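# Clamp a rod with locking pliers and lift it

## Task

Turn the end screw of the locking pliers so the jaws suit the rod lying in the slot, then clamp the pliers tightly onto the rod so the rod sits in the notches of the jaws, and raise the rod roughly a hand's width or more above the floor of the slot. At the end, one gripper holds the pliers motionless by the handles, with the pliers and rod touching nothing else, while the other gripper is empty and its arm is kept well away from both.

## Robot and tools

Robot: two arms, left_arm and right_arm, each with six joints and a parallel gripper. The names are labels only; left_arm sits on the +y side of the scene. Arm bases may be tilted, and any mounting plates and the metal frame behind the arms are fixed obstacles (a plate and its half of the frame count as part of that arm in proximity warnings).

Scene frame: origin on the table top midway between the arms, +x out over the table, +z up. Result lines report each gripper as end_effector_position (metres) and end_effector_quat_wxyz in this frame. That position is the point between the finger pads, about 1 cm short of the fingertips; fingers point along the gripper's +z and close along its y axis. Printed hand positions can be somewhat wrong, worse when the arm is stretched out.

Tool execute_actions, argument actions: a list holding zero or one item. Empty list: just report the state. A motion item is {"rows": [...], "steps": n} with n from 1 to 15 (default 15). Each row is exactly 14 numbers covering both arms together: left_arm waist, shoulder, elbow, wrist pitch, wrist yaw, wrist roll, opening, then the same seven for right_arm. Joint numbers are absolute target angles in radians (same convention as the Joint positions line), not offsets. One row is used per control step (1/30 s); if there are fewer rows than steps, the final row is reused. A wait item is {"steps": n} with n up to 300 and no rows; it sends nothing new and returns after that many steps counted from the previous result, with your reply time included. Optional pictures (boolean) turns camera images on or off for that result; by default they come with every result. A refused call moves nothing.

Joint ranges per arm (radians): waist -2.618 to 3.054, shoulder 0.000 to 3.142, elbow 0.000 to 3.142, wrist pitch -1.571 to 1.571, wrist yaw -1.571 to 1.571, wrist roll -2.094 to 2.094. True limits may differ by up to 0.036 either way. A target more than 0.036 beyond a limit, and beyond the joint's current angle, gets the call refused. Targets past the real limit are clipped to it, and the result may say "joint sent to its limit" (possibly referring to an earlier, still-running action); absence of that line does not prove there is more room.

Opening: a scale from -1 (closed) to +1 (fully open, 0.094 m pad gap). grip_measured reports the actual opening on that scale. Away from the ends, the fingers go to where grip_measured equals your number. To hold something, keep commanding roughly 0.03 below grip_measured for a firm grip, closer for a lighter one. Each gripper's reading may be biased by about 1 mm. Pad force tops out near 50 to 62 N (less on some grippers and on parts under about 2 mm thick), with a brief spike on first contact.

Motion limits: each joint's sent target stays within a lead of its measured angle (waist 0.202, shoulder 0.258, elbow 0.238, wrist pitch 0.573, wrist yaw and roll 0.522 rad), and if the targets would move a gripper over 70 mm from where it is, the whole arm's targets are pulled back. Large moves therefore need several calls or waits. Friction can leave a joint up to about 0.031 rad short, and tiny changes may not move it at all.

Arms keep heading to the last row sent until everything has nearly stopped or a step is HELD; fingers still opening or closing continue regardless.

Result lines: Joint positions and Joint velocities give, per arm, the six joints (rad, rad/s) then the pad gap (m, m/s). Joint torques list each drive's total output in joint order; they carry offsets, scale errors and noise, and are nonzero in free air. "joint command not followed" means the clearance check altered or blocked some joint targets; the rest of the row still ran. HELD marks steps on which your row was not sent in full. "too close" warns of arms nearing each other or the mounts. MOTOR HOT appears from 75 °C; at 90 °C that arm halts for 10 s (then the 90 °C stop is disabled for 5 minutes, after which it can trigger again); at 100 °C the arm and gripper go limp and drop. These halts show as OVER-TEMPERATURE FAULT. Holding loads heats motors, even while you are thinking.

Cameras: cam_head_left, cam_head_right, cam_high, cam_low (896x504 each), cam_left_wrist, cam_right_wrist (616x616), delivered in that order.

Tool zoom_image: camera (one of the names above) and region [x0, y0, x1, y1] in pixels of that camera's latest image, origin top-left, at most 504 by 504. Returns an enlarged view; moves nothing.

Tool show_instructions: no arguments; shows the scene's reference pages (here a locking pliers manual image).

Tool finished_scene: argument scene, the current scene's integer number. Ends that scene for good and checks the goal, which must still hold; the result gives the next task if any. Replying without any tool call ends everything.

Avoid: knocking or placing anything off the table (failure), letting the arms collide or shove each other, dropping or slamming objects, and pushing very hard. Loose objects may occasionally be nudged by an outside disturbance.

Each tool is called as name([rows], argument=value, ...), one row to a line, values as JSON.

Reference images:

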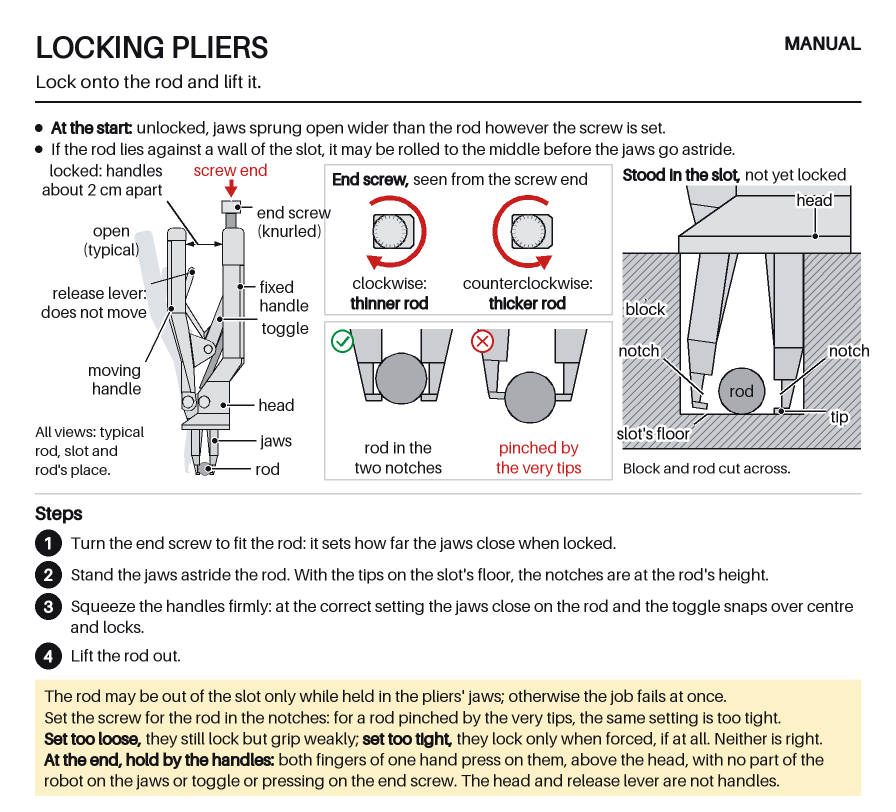

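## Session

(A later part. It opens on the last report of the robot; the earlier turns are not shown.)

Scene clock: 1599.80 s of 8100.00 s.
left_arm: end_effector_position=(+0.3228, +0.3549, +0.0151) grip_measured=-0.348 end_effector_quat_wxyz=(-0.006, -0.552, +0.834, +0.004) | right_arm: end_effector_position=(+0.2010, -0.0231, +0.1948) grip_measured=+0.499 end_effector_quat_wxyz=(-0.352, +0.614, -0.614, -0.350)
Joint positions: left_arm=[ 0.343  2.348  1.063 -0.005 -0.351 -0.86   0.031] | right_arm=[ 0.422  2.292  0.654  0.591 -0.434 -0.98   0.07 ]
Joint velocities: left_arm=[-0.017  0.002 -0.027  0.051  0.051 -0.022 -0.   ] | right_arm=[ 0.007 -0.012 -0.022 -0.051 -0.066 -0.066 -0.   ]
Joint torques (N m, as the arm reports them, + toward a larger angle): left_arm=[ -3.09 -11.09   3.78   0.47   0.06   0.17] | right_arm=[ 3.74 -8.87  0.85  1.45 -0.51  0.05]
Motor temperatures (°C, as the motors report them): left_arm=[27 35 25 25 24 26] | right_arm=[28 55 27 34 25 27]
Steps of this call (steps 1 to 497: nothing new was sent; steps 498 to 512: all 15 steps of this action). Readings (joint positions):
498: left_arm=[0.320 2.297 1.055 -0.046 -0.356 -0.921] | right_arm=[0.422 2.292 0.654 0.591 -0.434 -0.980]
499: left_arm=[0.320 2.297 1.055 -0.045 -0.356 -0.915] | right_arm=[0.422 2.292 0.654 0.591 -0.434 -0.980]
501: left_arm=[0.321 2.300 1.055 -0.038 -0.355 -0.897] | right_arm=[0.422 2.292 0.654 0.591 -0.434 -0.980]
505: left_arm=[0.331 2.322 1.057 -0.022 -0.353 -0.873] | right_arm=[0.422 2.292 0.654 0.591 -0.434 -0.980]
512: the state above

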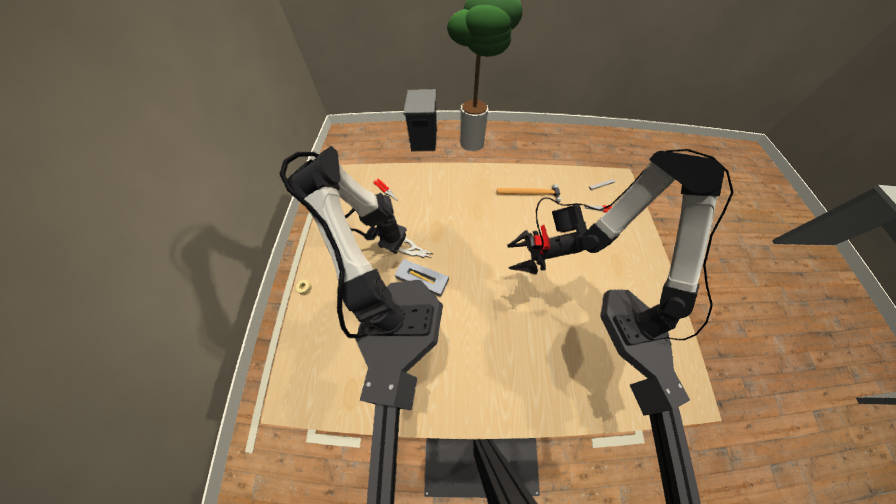

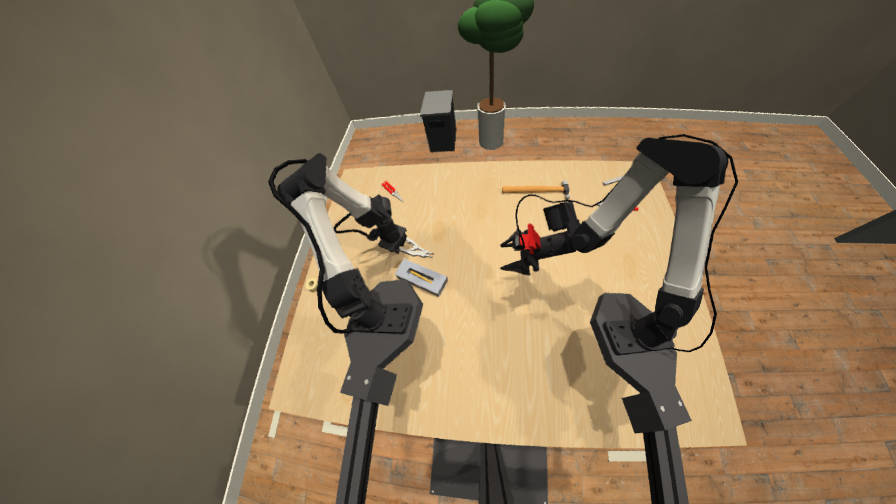

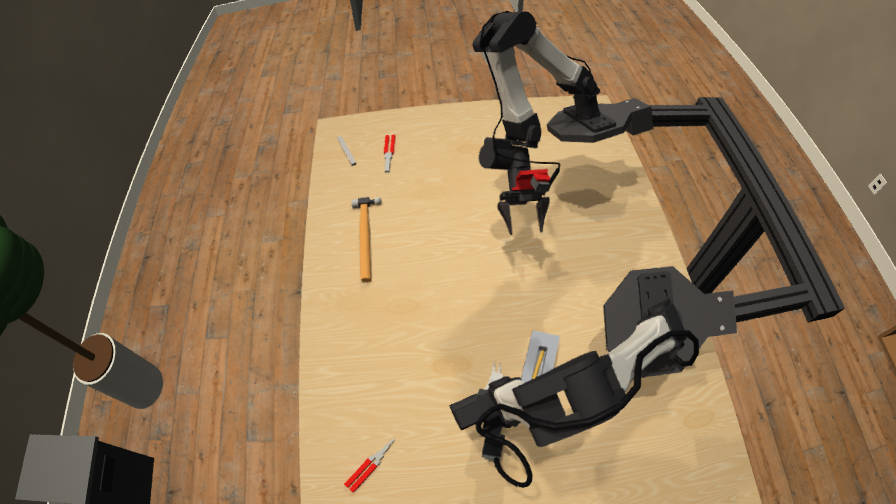

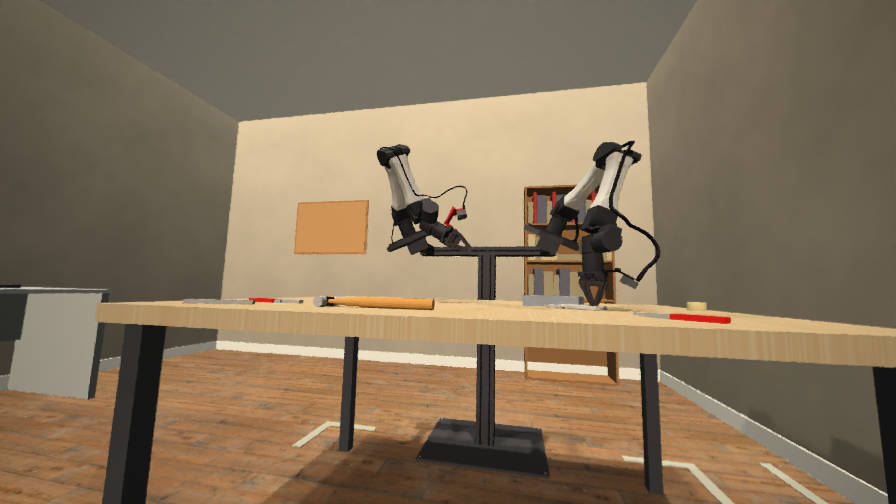

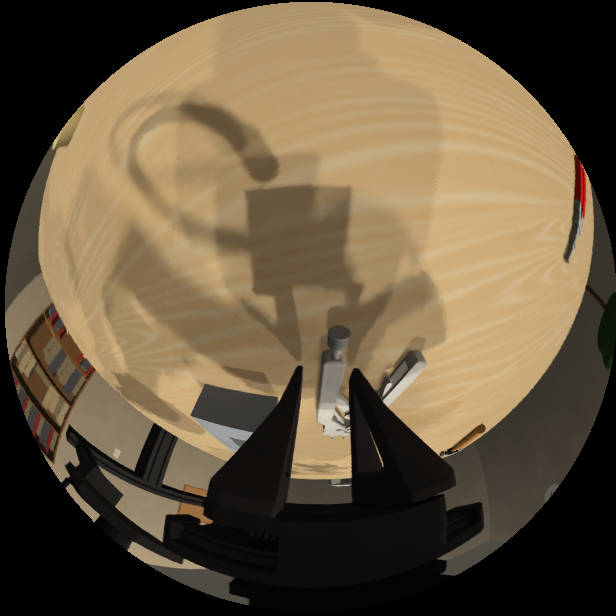

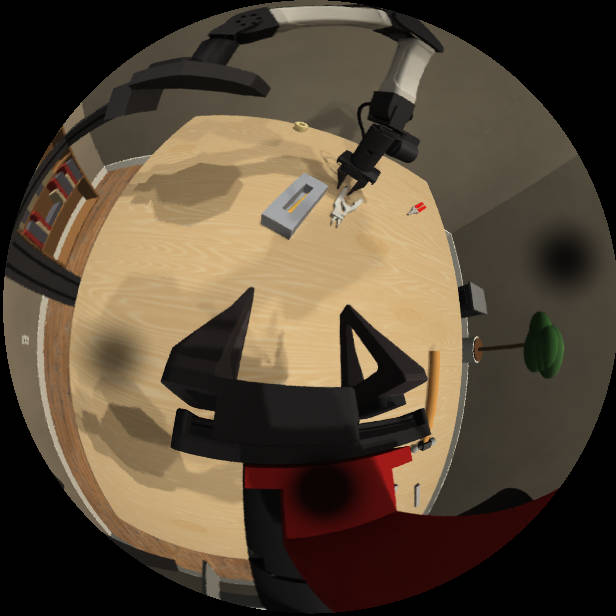

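execute_actions([
  {"rows":[[0.355,2.363,1.083,0.015,-0.34,-0.83,-0.45,0.425,2.283,0.63,0.6,-0.44,-0.98,0.5],[0.355,2.363,1.083,0.015,-0.34,-0.83,-0.5,0.425,2.283,0.63,0.6,-0.44,-0.98,0.5],[0.355,2.363,1.083,0.015,-0.34,-0.83,-0.54,0.425,2.283,0.63,0.6,-0.44,-0.98,0.5],[0.355,2.363,1.083,0.015,-0.34,-0.83,-0.57,0.425,2.283,0.63,0.6,-0.44,-0.98,0.5],[0.355,2.363,1.083,0.015,-0.34,-0.83,-0.6,0.425,2.283,0.63,0.6,-0.44,-0.98,0.5],[0.355,2.363,1.083,0.015,-0.34,-0.83,-0.62,0.425,2.283,0.63,0.6,-0.44,-0.98,0.5],[0.355,2.363,1.083,0.015,-0.34,-0.83,-0.64,0.425,2.283,0.63,0.6,-0.44,-0.98,0.5],[0.355,2.363,1.083,0.015,-0.34,-0.83,-0.66,0.425,2.283,0.63,0.6,-0.44,-0.98,0.5],[0.355,2.363,1.083,0.015,-0.34,-0.83,-0.68,0.425,2.283,0.63,0.6,-0.44,-0.98,0.5],[0.355,2.363,1.083,0.015,-0.34,-0.83,-0.70,0.425,2.283,0.63,0.6,-0.44,-0.98,0.5],[0.355,2.363,1.083,0.015,-0.34,-0.83,-0.72,0.425,2.283,0.63,0.6,-0.44,-0.98,0.5],[0.355,2.363,1.083,0.015,-0.34,-0.83,-0.74,0.425,2.283,0.63,0.6,-0.44,-0.98,0.5]],"steps":15},
])

Scene clock: 1610.70 s of 8100.00 s.
left_arm: end_effector_position=(+0.3256, +0.3554, +0.0151) grip_measured=-0.726 end_effector_quat_wxyz=(-0.001, -0.544, +0.839, +0.001) | right_arm: end_effector_position=(+0.2010, -0.0231, +0.1948) grip_measured=+0.499 end_effector_quat_wxyz=(-0.352, +0.614, -0.614, -0.350)
Joint positions: left_arm=[ 0.343  2.348  1.063  0.007 -0.349 -0.836  0.013] | right_arm=[ 0.422  2.292  0.654  0.591 -0.434 -0.98   0.07 ]
Joint velocities: left_arm=[ 0.022  0.007 -0.007  0.022 -0.022 -0.037 -0.   ] | right_arm=[-0.007  0.002 -0.002 -0.037  0.022 -0.051 -0.   ]
Joint torques (N m, as the arm reports them, + toward a larger angle): left_arm=[ -3.04 -11.13   3.8    0.48   0.02   0.17] | right_arm=[ 3.87 -8.98  0.85  1.46 -0.52  0.08]
Motor temperatures (°C, as the motors report them): left_arm=[27 35 26 25 24 26] | right_arm=[28 55 27 34 25 27]
Steps of this call (steps 1 to 15: the robot went on to your last target; steps 16 to 312: nothing new was sent; steps 313 to 327: all 15 steps of this action). Readings (joint positions):
313: left_arm=[0.343 2.348 1.063 0.004 -0.350 -0.853] | right_arm=[0.422 2.292 0.654 0.591 -0.434 -0.980]
314: left_arm=[0.343 2.348 1.063 0.004 -0.350 -0.850] | right_arm=[0.422 2.292 0.654 0.591 -0.434 -0.980]
316: left_arm=[0.343 2.348 1.063 0.004 -0.350 -0.845] | right_arm=[0.422 2.292 0.654 0.591 -0.434 -0.980]
320: left_arm=[0.343 2.348 1.063 0.004 -0.350 -0.839] | right_arm=[0.422 2.292 0.654 0.591 -0.434 -0.980]
327: the state above

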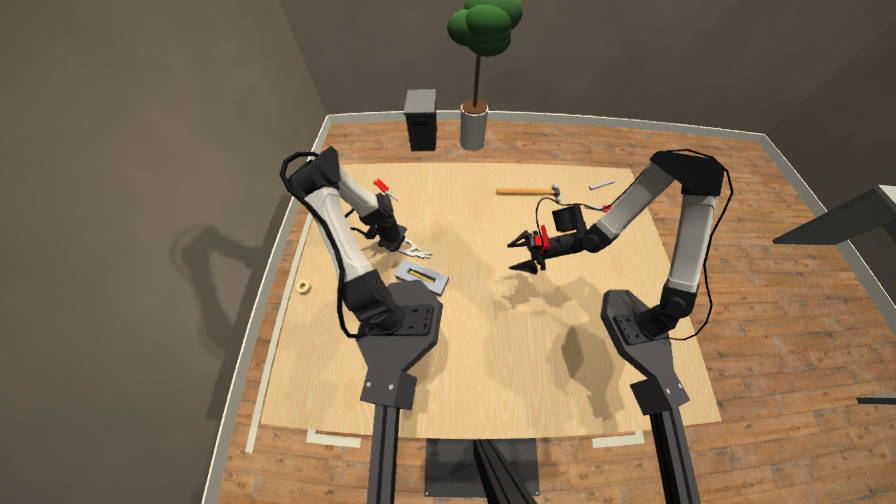

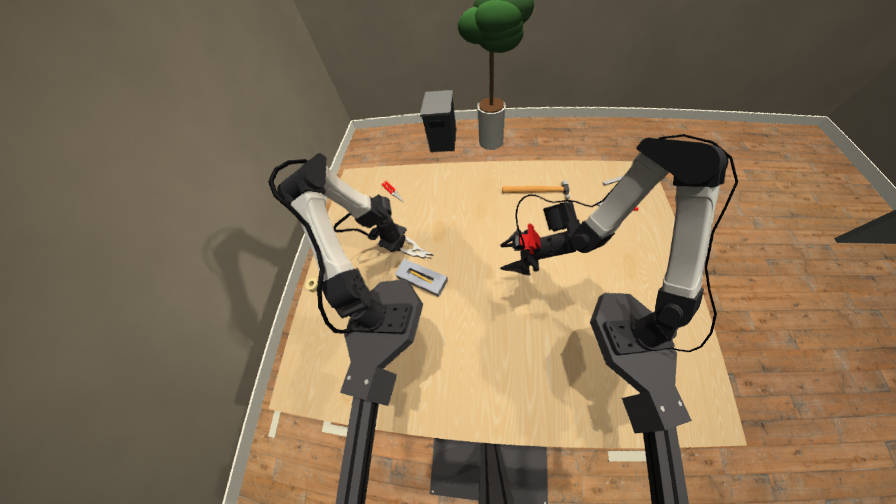

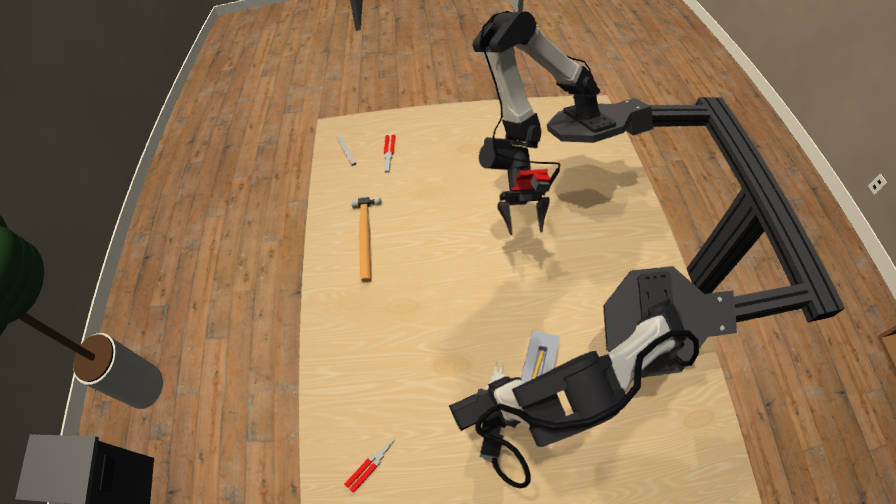

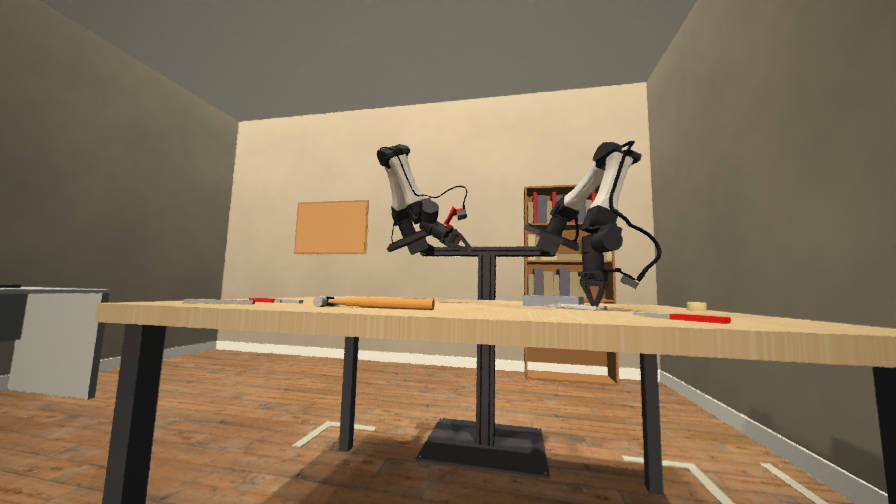

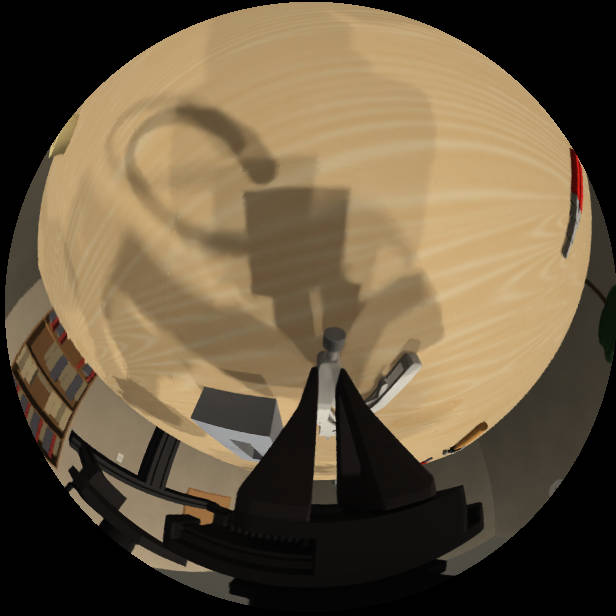

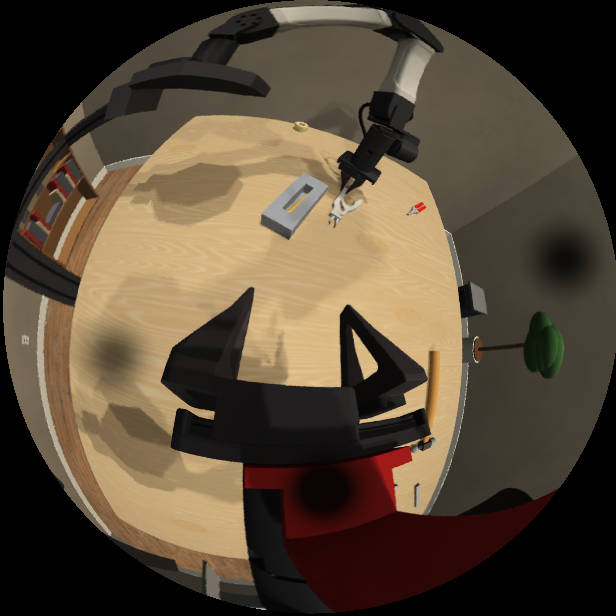

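execute_actions([
  {"rows":[[0.345,2.345,1.06,0.005,-0.35,-0.83,-0.725,0.425,2.283,0.63,0.6,-0.44,-0.98,0.5],[0.34,2.335,1.05,-0.005,-0.355,-0.83,-0.715,0.425,2.283,0.63,0.6,-0.44,-0.98,0.5],[0.332,2.32,1.045,-0.025,-0.36,-0.84,-0.711,0.425,2.283,0.63,0.6,-0.44,-0.98,0.5],[0.33,2.306,1.044,-0.039,-0.36,-0.84,-0.711,0.425,2.283,0.63,0.6,-0.44,-0.98,0.5],[0.328,2.292,1.043,-0.053,-0.361,-0.84,-0.711,0.425,2.283,0.63,0.6,-0.44,-0.98,0.5],[0.326,2.278,1.042,-0.067,-0.362,-0.84,-0.711,0.425,2.283,0.63,0.6,-0.44,-0.98,0.5],[0.323,2.264,1.041,-0.081,-0.362,-0.845,-0.711,0.425,2.283,0.63,0.6,-0.44,-0.98,0.5],[0.321,2.25,1.04,-0.095,-0.363,-0.845,-0.711,0.425,2.283,0.63,0.6,-0.44,-0.98,0.5],[0.319,2.236,1.039,-0.109,-0.363,-0.85,-0.711,0.425,2.283,0.63,0.6,-0.44,-0.98,0.5],[0.316,2.222,1.038,-0.123,-0.364,-0.85,-0.711,0.425,2.283,0.63,0.6,-0.44,-0.98,0.5],[0.314,2.208,1.037,-0.137,-0.365,-0.85,-0.711,0.425,2.283,0.63,0.6,-0.44,-0.98,0.5],[0.312,2.194,1.036,-0.151,-0.365,-0.855,-0.711,0.425,2.283,0.63,0.6,-0.44,-0.98,0.5],[0.31,2.18,1.035,-0.165,-0.366,-0.855,-0.711,0.425,2.283,0.63,0.6,-0.44,-0.98,0.5],[0.307,2.166,1.034,-0.179,-0.367,-0.86,-0.711,0.425,2.283,0.63,0.6,-0.44,-0.98,0.5],[0.305,2.152,1.033,-0.193,-0.367,-0.86,-0.711,0.425,2.283,0.63,0.6,-0.44,-0.98,0.5]],"steps":15},
])

Scene clock: 1626.93 s of 8100.00 s.
left_arm: end_effector_position=(+0.3418, +0.3708, +0.0618) grip_measured=-0.709 end_effector_quat_wxyz=(+0.013, -0.544, +0.839, +0.000) | right_arm: end_effector_position=(+0.2010, -0.0231, +0.1948) grip_measured=+0.499 end_effector_quat_wxyz=(-0.352, +0.614, -0.614, -0.350)
Joint positions: left_arm=[ 0.321  2.189  1.056 -0.122 -0.36  -0.847  0.014] | right_arm=[ 0.422  2.292  0.654  0.591 -0.434 -0.98   0.07 ]
Joint velocities: left_arm=[-0.081 -0.408 -0.017 -0.374 -0.007 -0.125  0.   ] | right_arm=[-0.007  0.007  0.002  0.007 -0.022 -0.022 -0.001]
Joint torques (N m, as the arm reports them, + toward a larger angle): left_arm=[ -4.72 -13.71   1.07   0.27  -0.09   0.04] | right_arm=[ 3.78 -8.94  0.81  1.48 -0.49  0.07]
Motor temperatures (°C, as the motors report them): left_arm=[27 36 26 25 24 26] | right_arm=[28 55 27 34 25 27]
Steps of this call (steps 1 to 15: the robot went on to your last target; steps 16 to 472: nothing new was sent; steps 473 to 487: all 15 steps of this action). Readings (joint positions):
473: left_arm=[0.343 2.348 1.063 0.007 -0.349 -0.836] | right_arm=[0.422 2.292 0.654 0.591 -0.434 -0.980]
474: left_arm=[0.343 2.348 1.063 0.007 -0.349 -0.836] | right_arm=[0.422 2.292 0.654 0.591 -0.434 -0.980]
476: left_arm=[0.343 2.342 1.063 -0.002 -0.349 -0.836] | right_arm=[0.422 2.292 0.654 0.591 -0.434 -0.980]
480: left_arm=[0.340 2.295 1.058 -0.041 -0.352 -0.837] | right_arm=[0.422 2.292 0.654 0.591 -0.434 -0.980]
487: the state above

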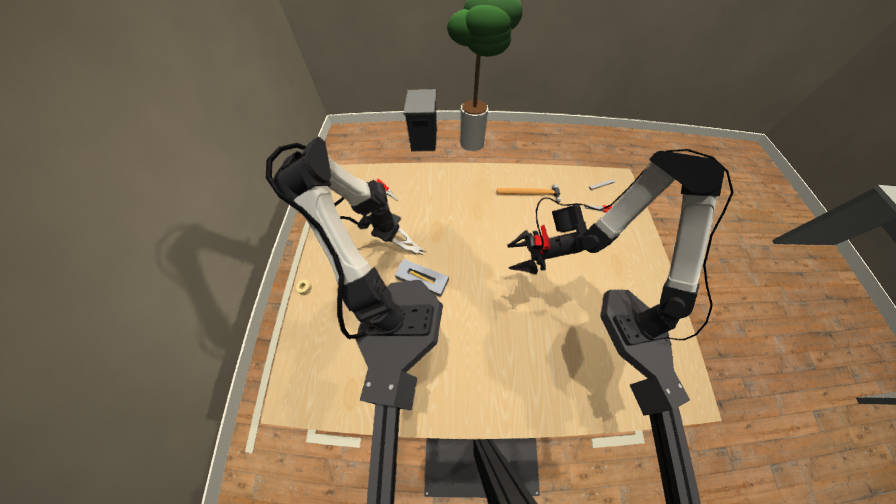

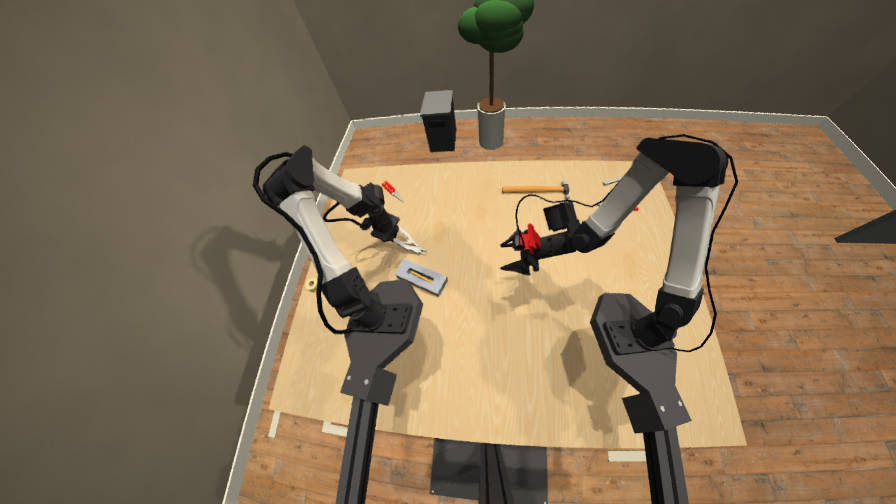

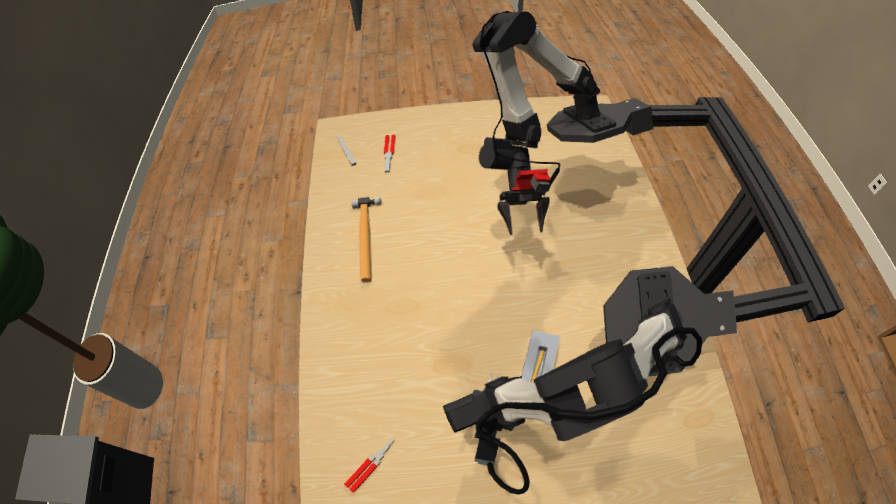

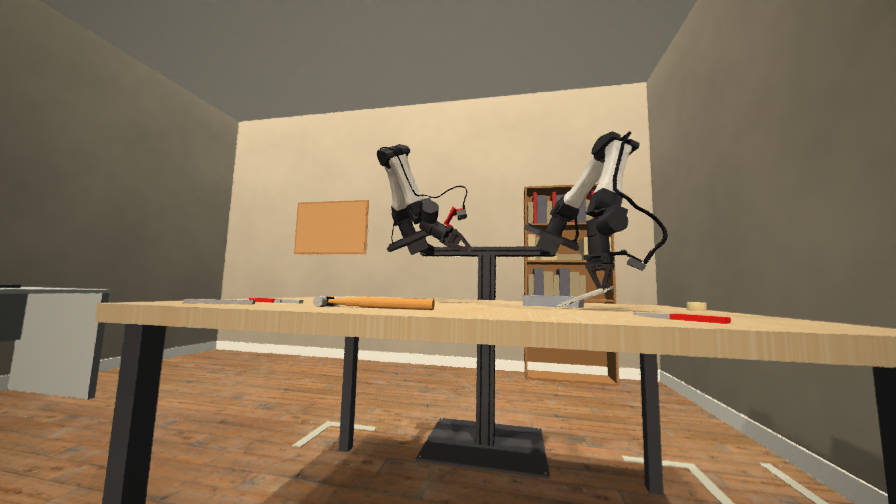

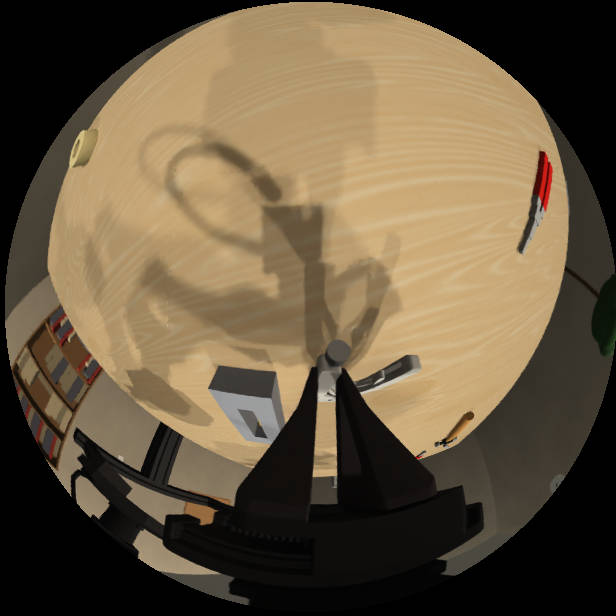

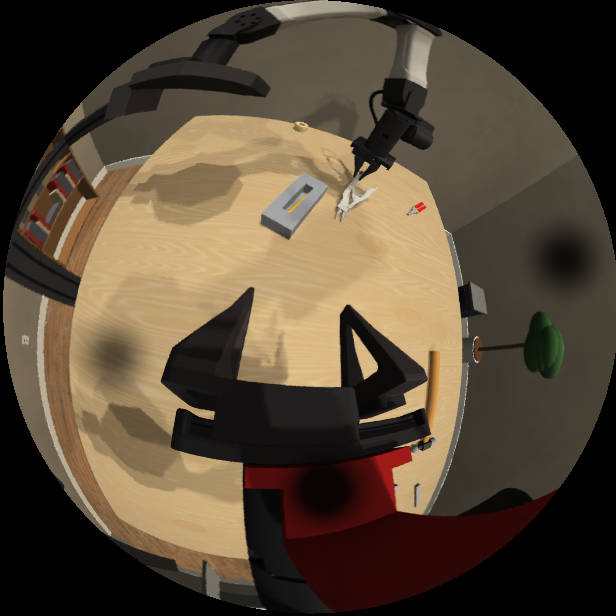

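zoom_image(camera="cam_low", region=[530, 240, 650, 320])

execute_actions([
  {"rows":[[0.302,2.142,1.03,-0.205,-0.368,-0.865,-0.713,0.425,2.283,0.63,0.6,-0.44,-0.98,0.5],[0.298,2.132,1.027,-0.214,-0.369,-0.87,-0.713,0.425,2.283,0.63,0.6,-0.44,-0.98,0.5],[0.294,2.122,1.024,-0.223,-0.37,-0.875,-0.713,0.425,2.283,0.63,0.6,-0.44,-0.98,0.5],[0.29,2.112,1.021,-0.232,-0.371,-0.88,-0.713,0.425,2.283,0.63,0.6,-0.44,-0.98,0.5],[0.286,2.102,1.018,-0.241,-0.372,-0.885,-0.713,0.425,2.283,0.63,0.6,-0.44,-0.98,0.5],[0.282,2.092,1.015,-0.25,-0.373,-0.89,-0.713,0.425,2.283,0.63,0.6,-0.44,-0.98,0.5],[0.278,2.082,1.012,-0.259,-0.374,-0.895,-0.713,0.425,2.283,0.63,0.6,-0.44,-0.98,0.5],[0.274,2.072,1.009,-0.268,-0.375,-0.9,-0.713,0.425,2.283,0.63,0.6,-0.44,-0.98,0.5],[0.27,2.062,1.006,-0.277,-0.376,-0.905,-0.713,0.425,2.283,0.63,0.6,-0.44,-0.98,0.5],[0.266,2.052,1.003,-0.286,-0.377,-0.91,-0.713,0.425,2.283,0.63,0.6,-0.44,-0.98,0.5],[0.262,2.042,1.0,-0.295,-0.378,-0.915,-0.713,0.425,2.283,0.63,0.6,-0.44,-0.98,0.5],[0.258,2.032,0.997,-0.304,-0.379,-0.92,-0.713,0.425,2.283,0.63,0.6,-0.44,-0.98,0.5]],"steps":15},
])

zoom_image(camera="cam_low", region=[530, 230, 650, 320])

Region (530, 240, 650, 320) of cam_low's 896x504 image, scaled by 4.200, with more detail than that image has.

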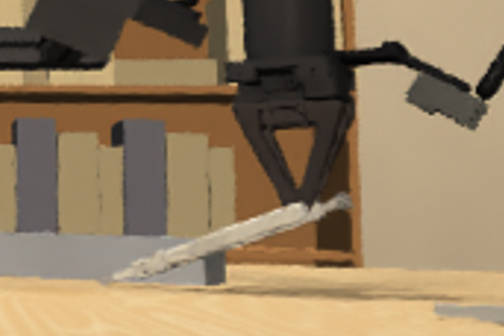

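Scene clock: 1639.03 s of 8100.00 s.
left_arm: end_effector_position=(+0.3342, +0.3649, +0.1053) grip_measured=-0.709 end_effector_quat_wxyz=(+0.002, -0.541, +0.841, +0.002) | right_arm: end_effector_position=(+0.2010, -0.0231, +0.1948) grip_measured=+0.499 end_effector_quat_wxyz=(-0.352, +0.614, -0.614, -0.350)
Joint positions: left_arm=[ 0.268  2.044  1.017 -0.272 -0.373 -0.904  0.014] | right_arm=[ 0.422  2.292  0.654  0.591 -0.434 -0.98   0.07 ]
Joint velocities: left_arm=[-0.027 -0.085  0.002 -0.095 -0.051 -0.081 -0.   ] | right_arm=[-0.007  0.017  0.002  0.037 -0.051 -0.007  0.001]
Joint torques (N m, as the arm reports them, + toward a larger angle): left_arm=[ -4.41 -12.55   2.09   0.14  -0.11   0.06] | right_arm=[ 3.79 -8.87  0.88  1.51 -0.52  0.05]
Motor temperatures (°C, as the motors report them): left_arm=[27 37 26 25 24 26] | right_arm=[28 55 27 34 25 27]
Steps of this call (steps 1 to 30: the robot went on to your last target; steps 31 to 348: nothing new was sent; steps 349 to 363: all 15 steps of this action). Readings (joint positions):
349: left_arm=[0.316 2.157 1.056 -0.177 -0.363 -0.855] | right_arm=[0.422 2.292 0.654 0.591 -0.434 -0.980]
350: left_arm=[0.316 2.156 1.055 -0.179 -0.364 -0.857] | right_arm=[0.422 2.292 0.654 0.591 -0.434 -0.980]
352: left_arm=[0.312 2.145 1.046 -0.188 -0.365 -0.862] | right_arm=[0.422 2.292 0.654 0.591 -0.434 -0.980]
356: left_arm=[0.295 2.107 1.030 -0.222 -0.367 -0.877] | right_arm=[0.422 2.292 0.654 0.591 -0.434 -0.980]
363: the state above

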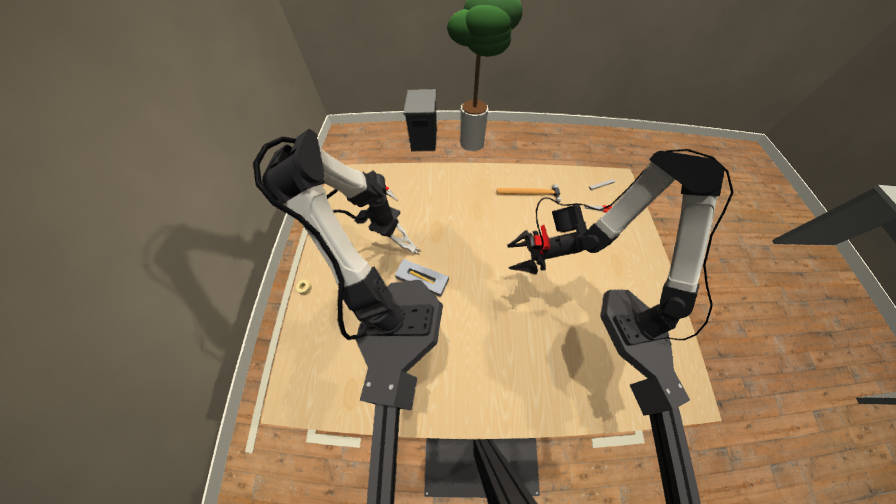

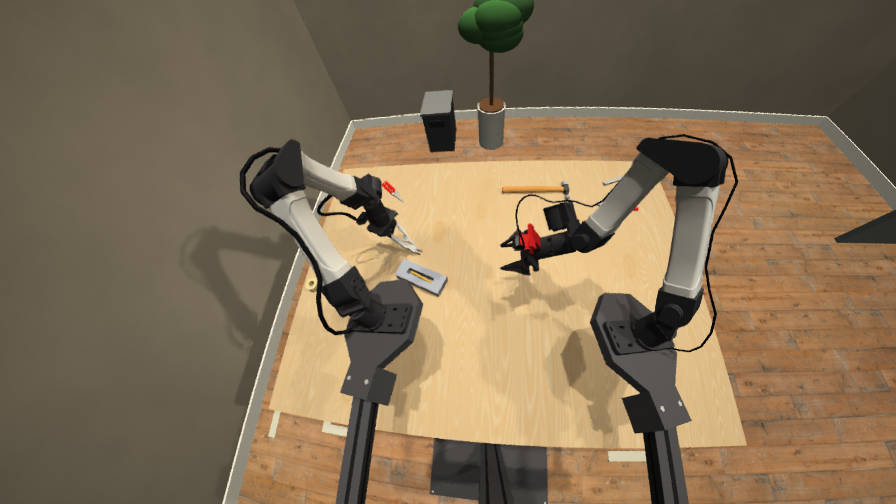

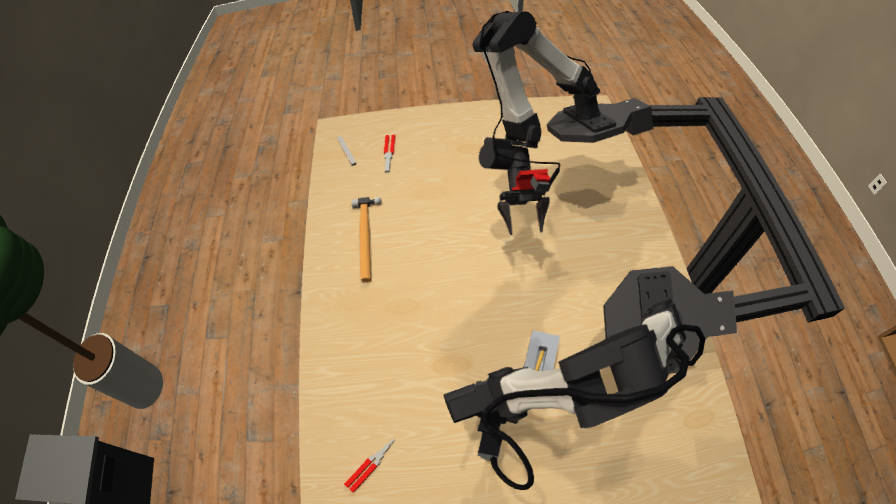

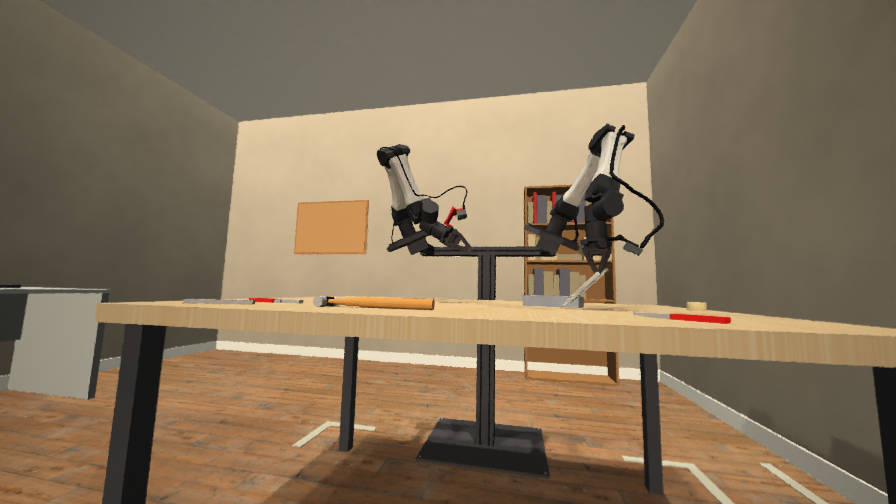

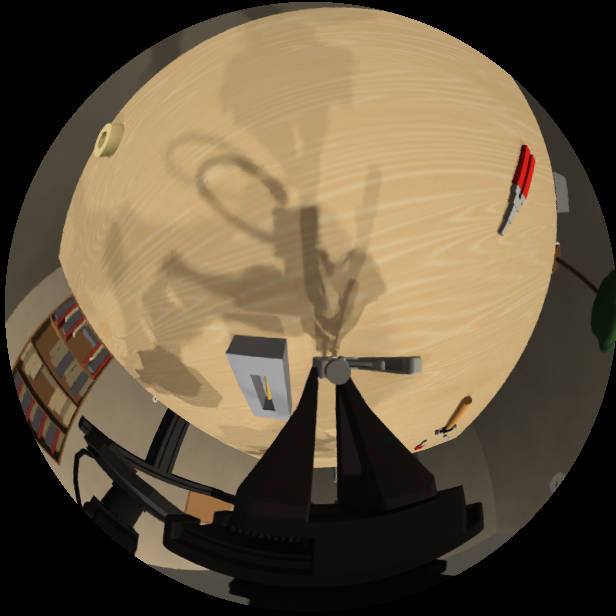

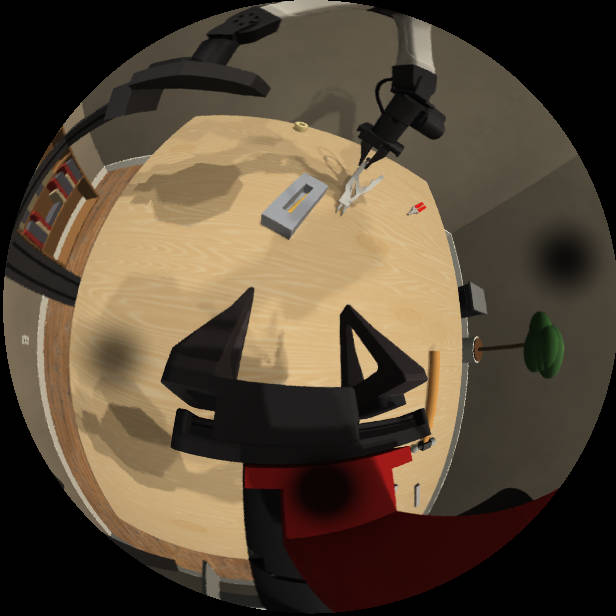

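Region (530, 230, 650, 320) of cam_low's 896x504 image, scaled by 4.200, with more detail than that image has; it fills the top 378 rows of this view, and the rest is white.

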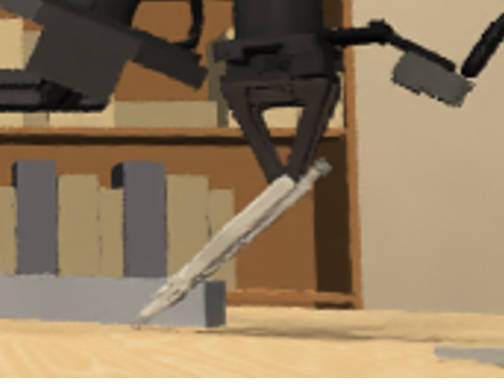

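execute_actions([
  {"rows":[[0.25,2.027,0.992,-0.308,-0.381,-0.93,-0.713,0.425,2.283,0.63,0.6,-0.44,-0.98,0.5],[0.242,2.022,0.987,-0.312,-0.383,-0.94,-0.713,0.425,2.283,0.63,0.6,-0.44,-0.98,0.5],[0.234,2.017,0.982,-0.315,-0.385,-0.948,-0.713,0.425,2.283,0.63,0.6,-0.44,-0.98,0.5],[0.226,2.012,0.977,-0.319,-0.387,-0.956,-0.713,0.425,2.283,0.63,0.6,-0.44,-0.98,0.5],[0.218,2.007,0.972,-0.322,-0.389,-0.964,-0.713,0.425,2.283,0.63,0.6,-0.44,-0.98,0.5],[0.21,2.002,0.967,-0.326,-0.391,-0.972,-0.713,0.425,2.283,0.63,0.6,-0.44,-0.98,0.5],[0.202,1.997,0.962,-0.329,-0.393,-0.98,-0.713,0.425,2.283,0.63,0.6,-0.44,-0.98,0.5],[0.194,1.992,0.957,-0.332,-0.395,-0.988,-0.713,0.425,2.283,0.63,0.6,-0.44,-0.98,0.5],[0.186,1.988,0.952,-0.335,-0.397,-0.996,-0.713,0.425,2.283,0.63,0.6,-0.44,-0.98,0.5],[0.178,1.984,0.947,-0.338,-0.399,-1.004,-0.713,0.425,2.283,0.63,0.6,-0.44,-0.98,0.5],[0.17,1.98,0.942,-0.341,-0.401,-1.012,-0.713,0.425,2.283,0.63,0.6,-0.44,-0.98,0.5],[0.162,1.976,0.937,-0.344,-0.403,-1.02,-0.713,0.425,2.283,0.63,0.6,-0.44,-0.98,0.5],[0.155,1.973,0.933,-0.346,-0.404,-1.027,-0.713,0.425,2.283,0.63,0.6,-0.44,-0.98,0.5],[0.15,1.97,0.93,-0.348,-0.405,-1.032,-0.713,0.425,2.283,0.63,0.6,-0.44,-0.98,0.5]],"steps":15},
])

zoom_image(camera="cam_low", region=[520, 225, 640, 320])

Scene clock: 1656.23 s of 8100.00 s.
left_arm: end_effector_position=(+0.3183, +0.3329, +0.1257) grip_measured=-0.709 end_effector_quat_wxyz=(-0.008, -0.534, +0.845, +0.005) | right_arm: end_effector_position=(+0.2010, -0.0231, +0.1948) grip_measured=+0.499 end_effector_quat_wxyz=(-0.352, +0.614, -0.614, -0.350)
Joint positions: left_arm=[ 0.166  1.987  0.951 -0.325 -0.395 -1.003  0.014] | right_arm=[ 0.422  2.292  0.654  0.591 -0.434 -0.98   0.07 ]
Joint velocities: left_arm=[-0.139 -0.071 -0.071 -0.081 -0.037 -0.286 -0.   ] | right_arm=[-0.002 -0.002 -0.007 -0.037  0.037 -0.051 -0.   ]
Joint torques (N m, as the arm reports them, + toward a larger angle): left_arm=[ -4.25 -12.45   2.38   0.21  -0.12   0.03] | right_arm=[ 3.9  -9.03  0.68  1.43 -0.52  0.05]
Motor temperatures (°C, as the motors report them): left_arm=[27 38 26 25 24 26] | right_arm=[28 55 27 34 25 27]
Steps of this call (steps 1 to 30: the robot went on to your last target; steps 31 to 501: nothing new was sent; steps 502 to 516: all 15 steps of this action). Readings (joint positions):
502: left_arm=[0.268 2.042 1.017 -0.288 -0.375 -0.916] | right_arm=[0.422 2.292 0.654 0.591 -0.434 -0.980]
503: left_arm=[0.266 2.041 1.016 -0.288 -0.377 -0.919] | right_arm=[0.422 2.292 0.654 0.591 -0.434 -0.980]
505: left_arm=[0.257 2.035 1.006 -0.290 -0.380 -0.929] | right_arm=[0.422 2.292 0.654 0.591 -0.434 -0.980]
509: left_arm=[0.222 2.016 0.983 -0.304 -0.386 -0.953] | right_arm=[0.422 2.292 0.654 0.591 -0.434 -0.980]
516: the state above

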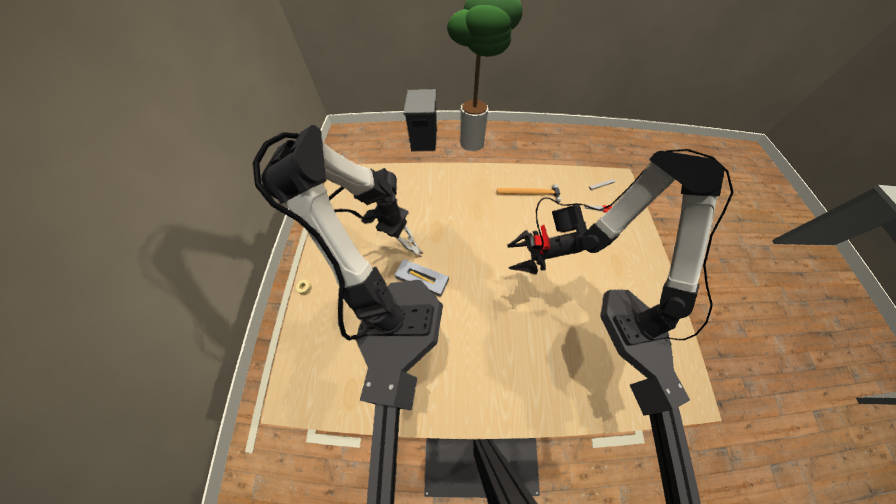

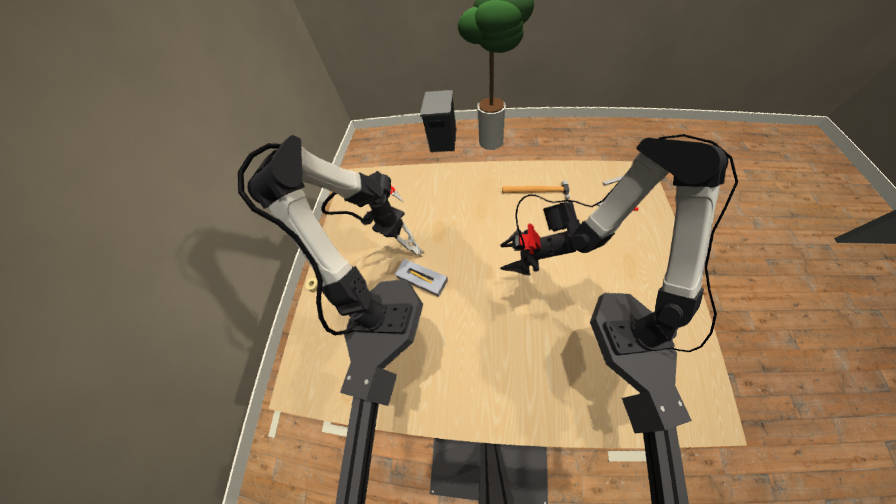

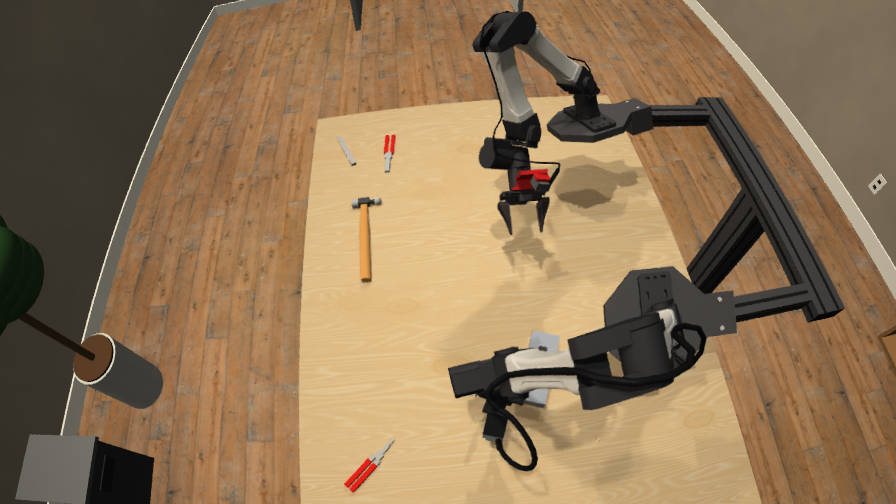

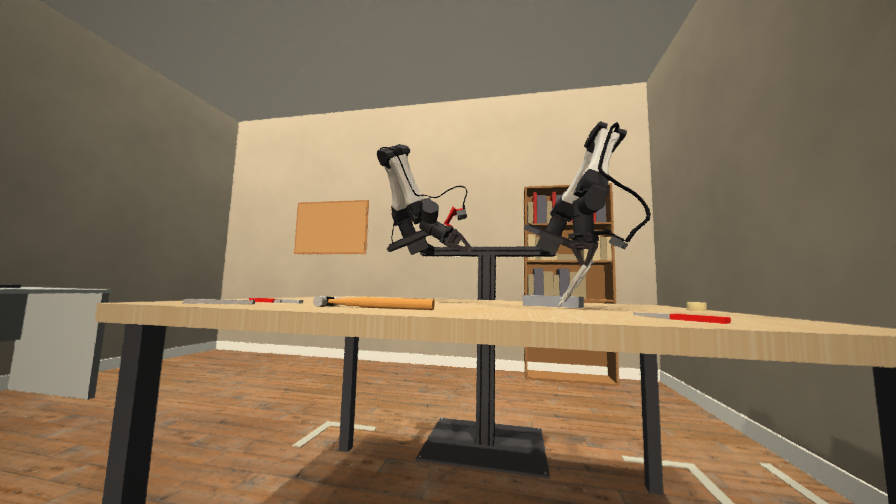

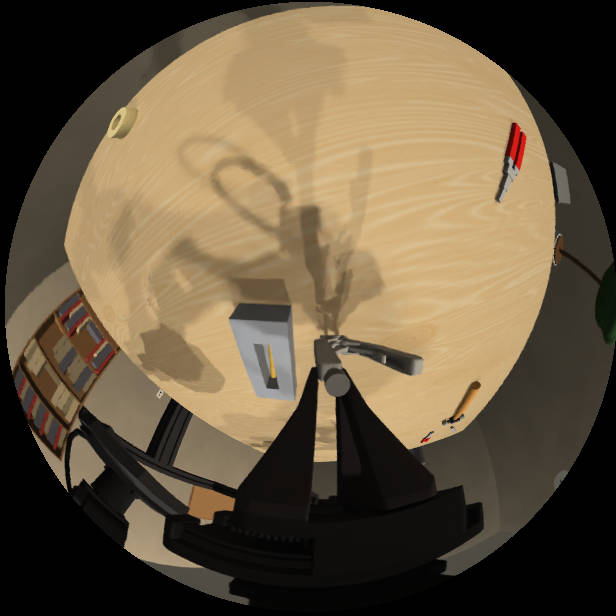

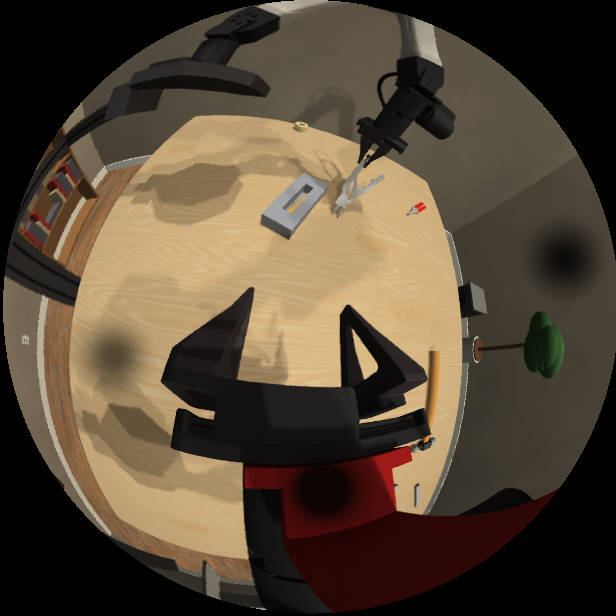

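Region (520, 225, 640, 320) of cam_low's 896x504 image, scaled by 4.200, with more detail than that image has; it fills the top 399 rows of this view, and the rest is white.

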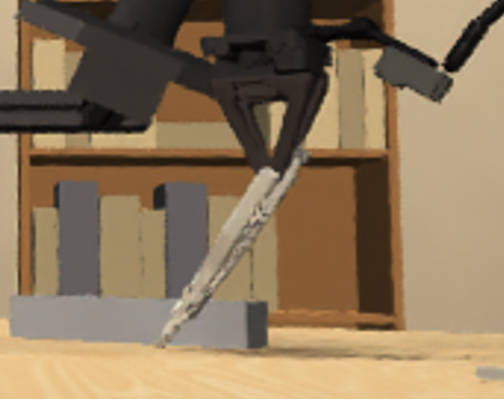

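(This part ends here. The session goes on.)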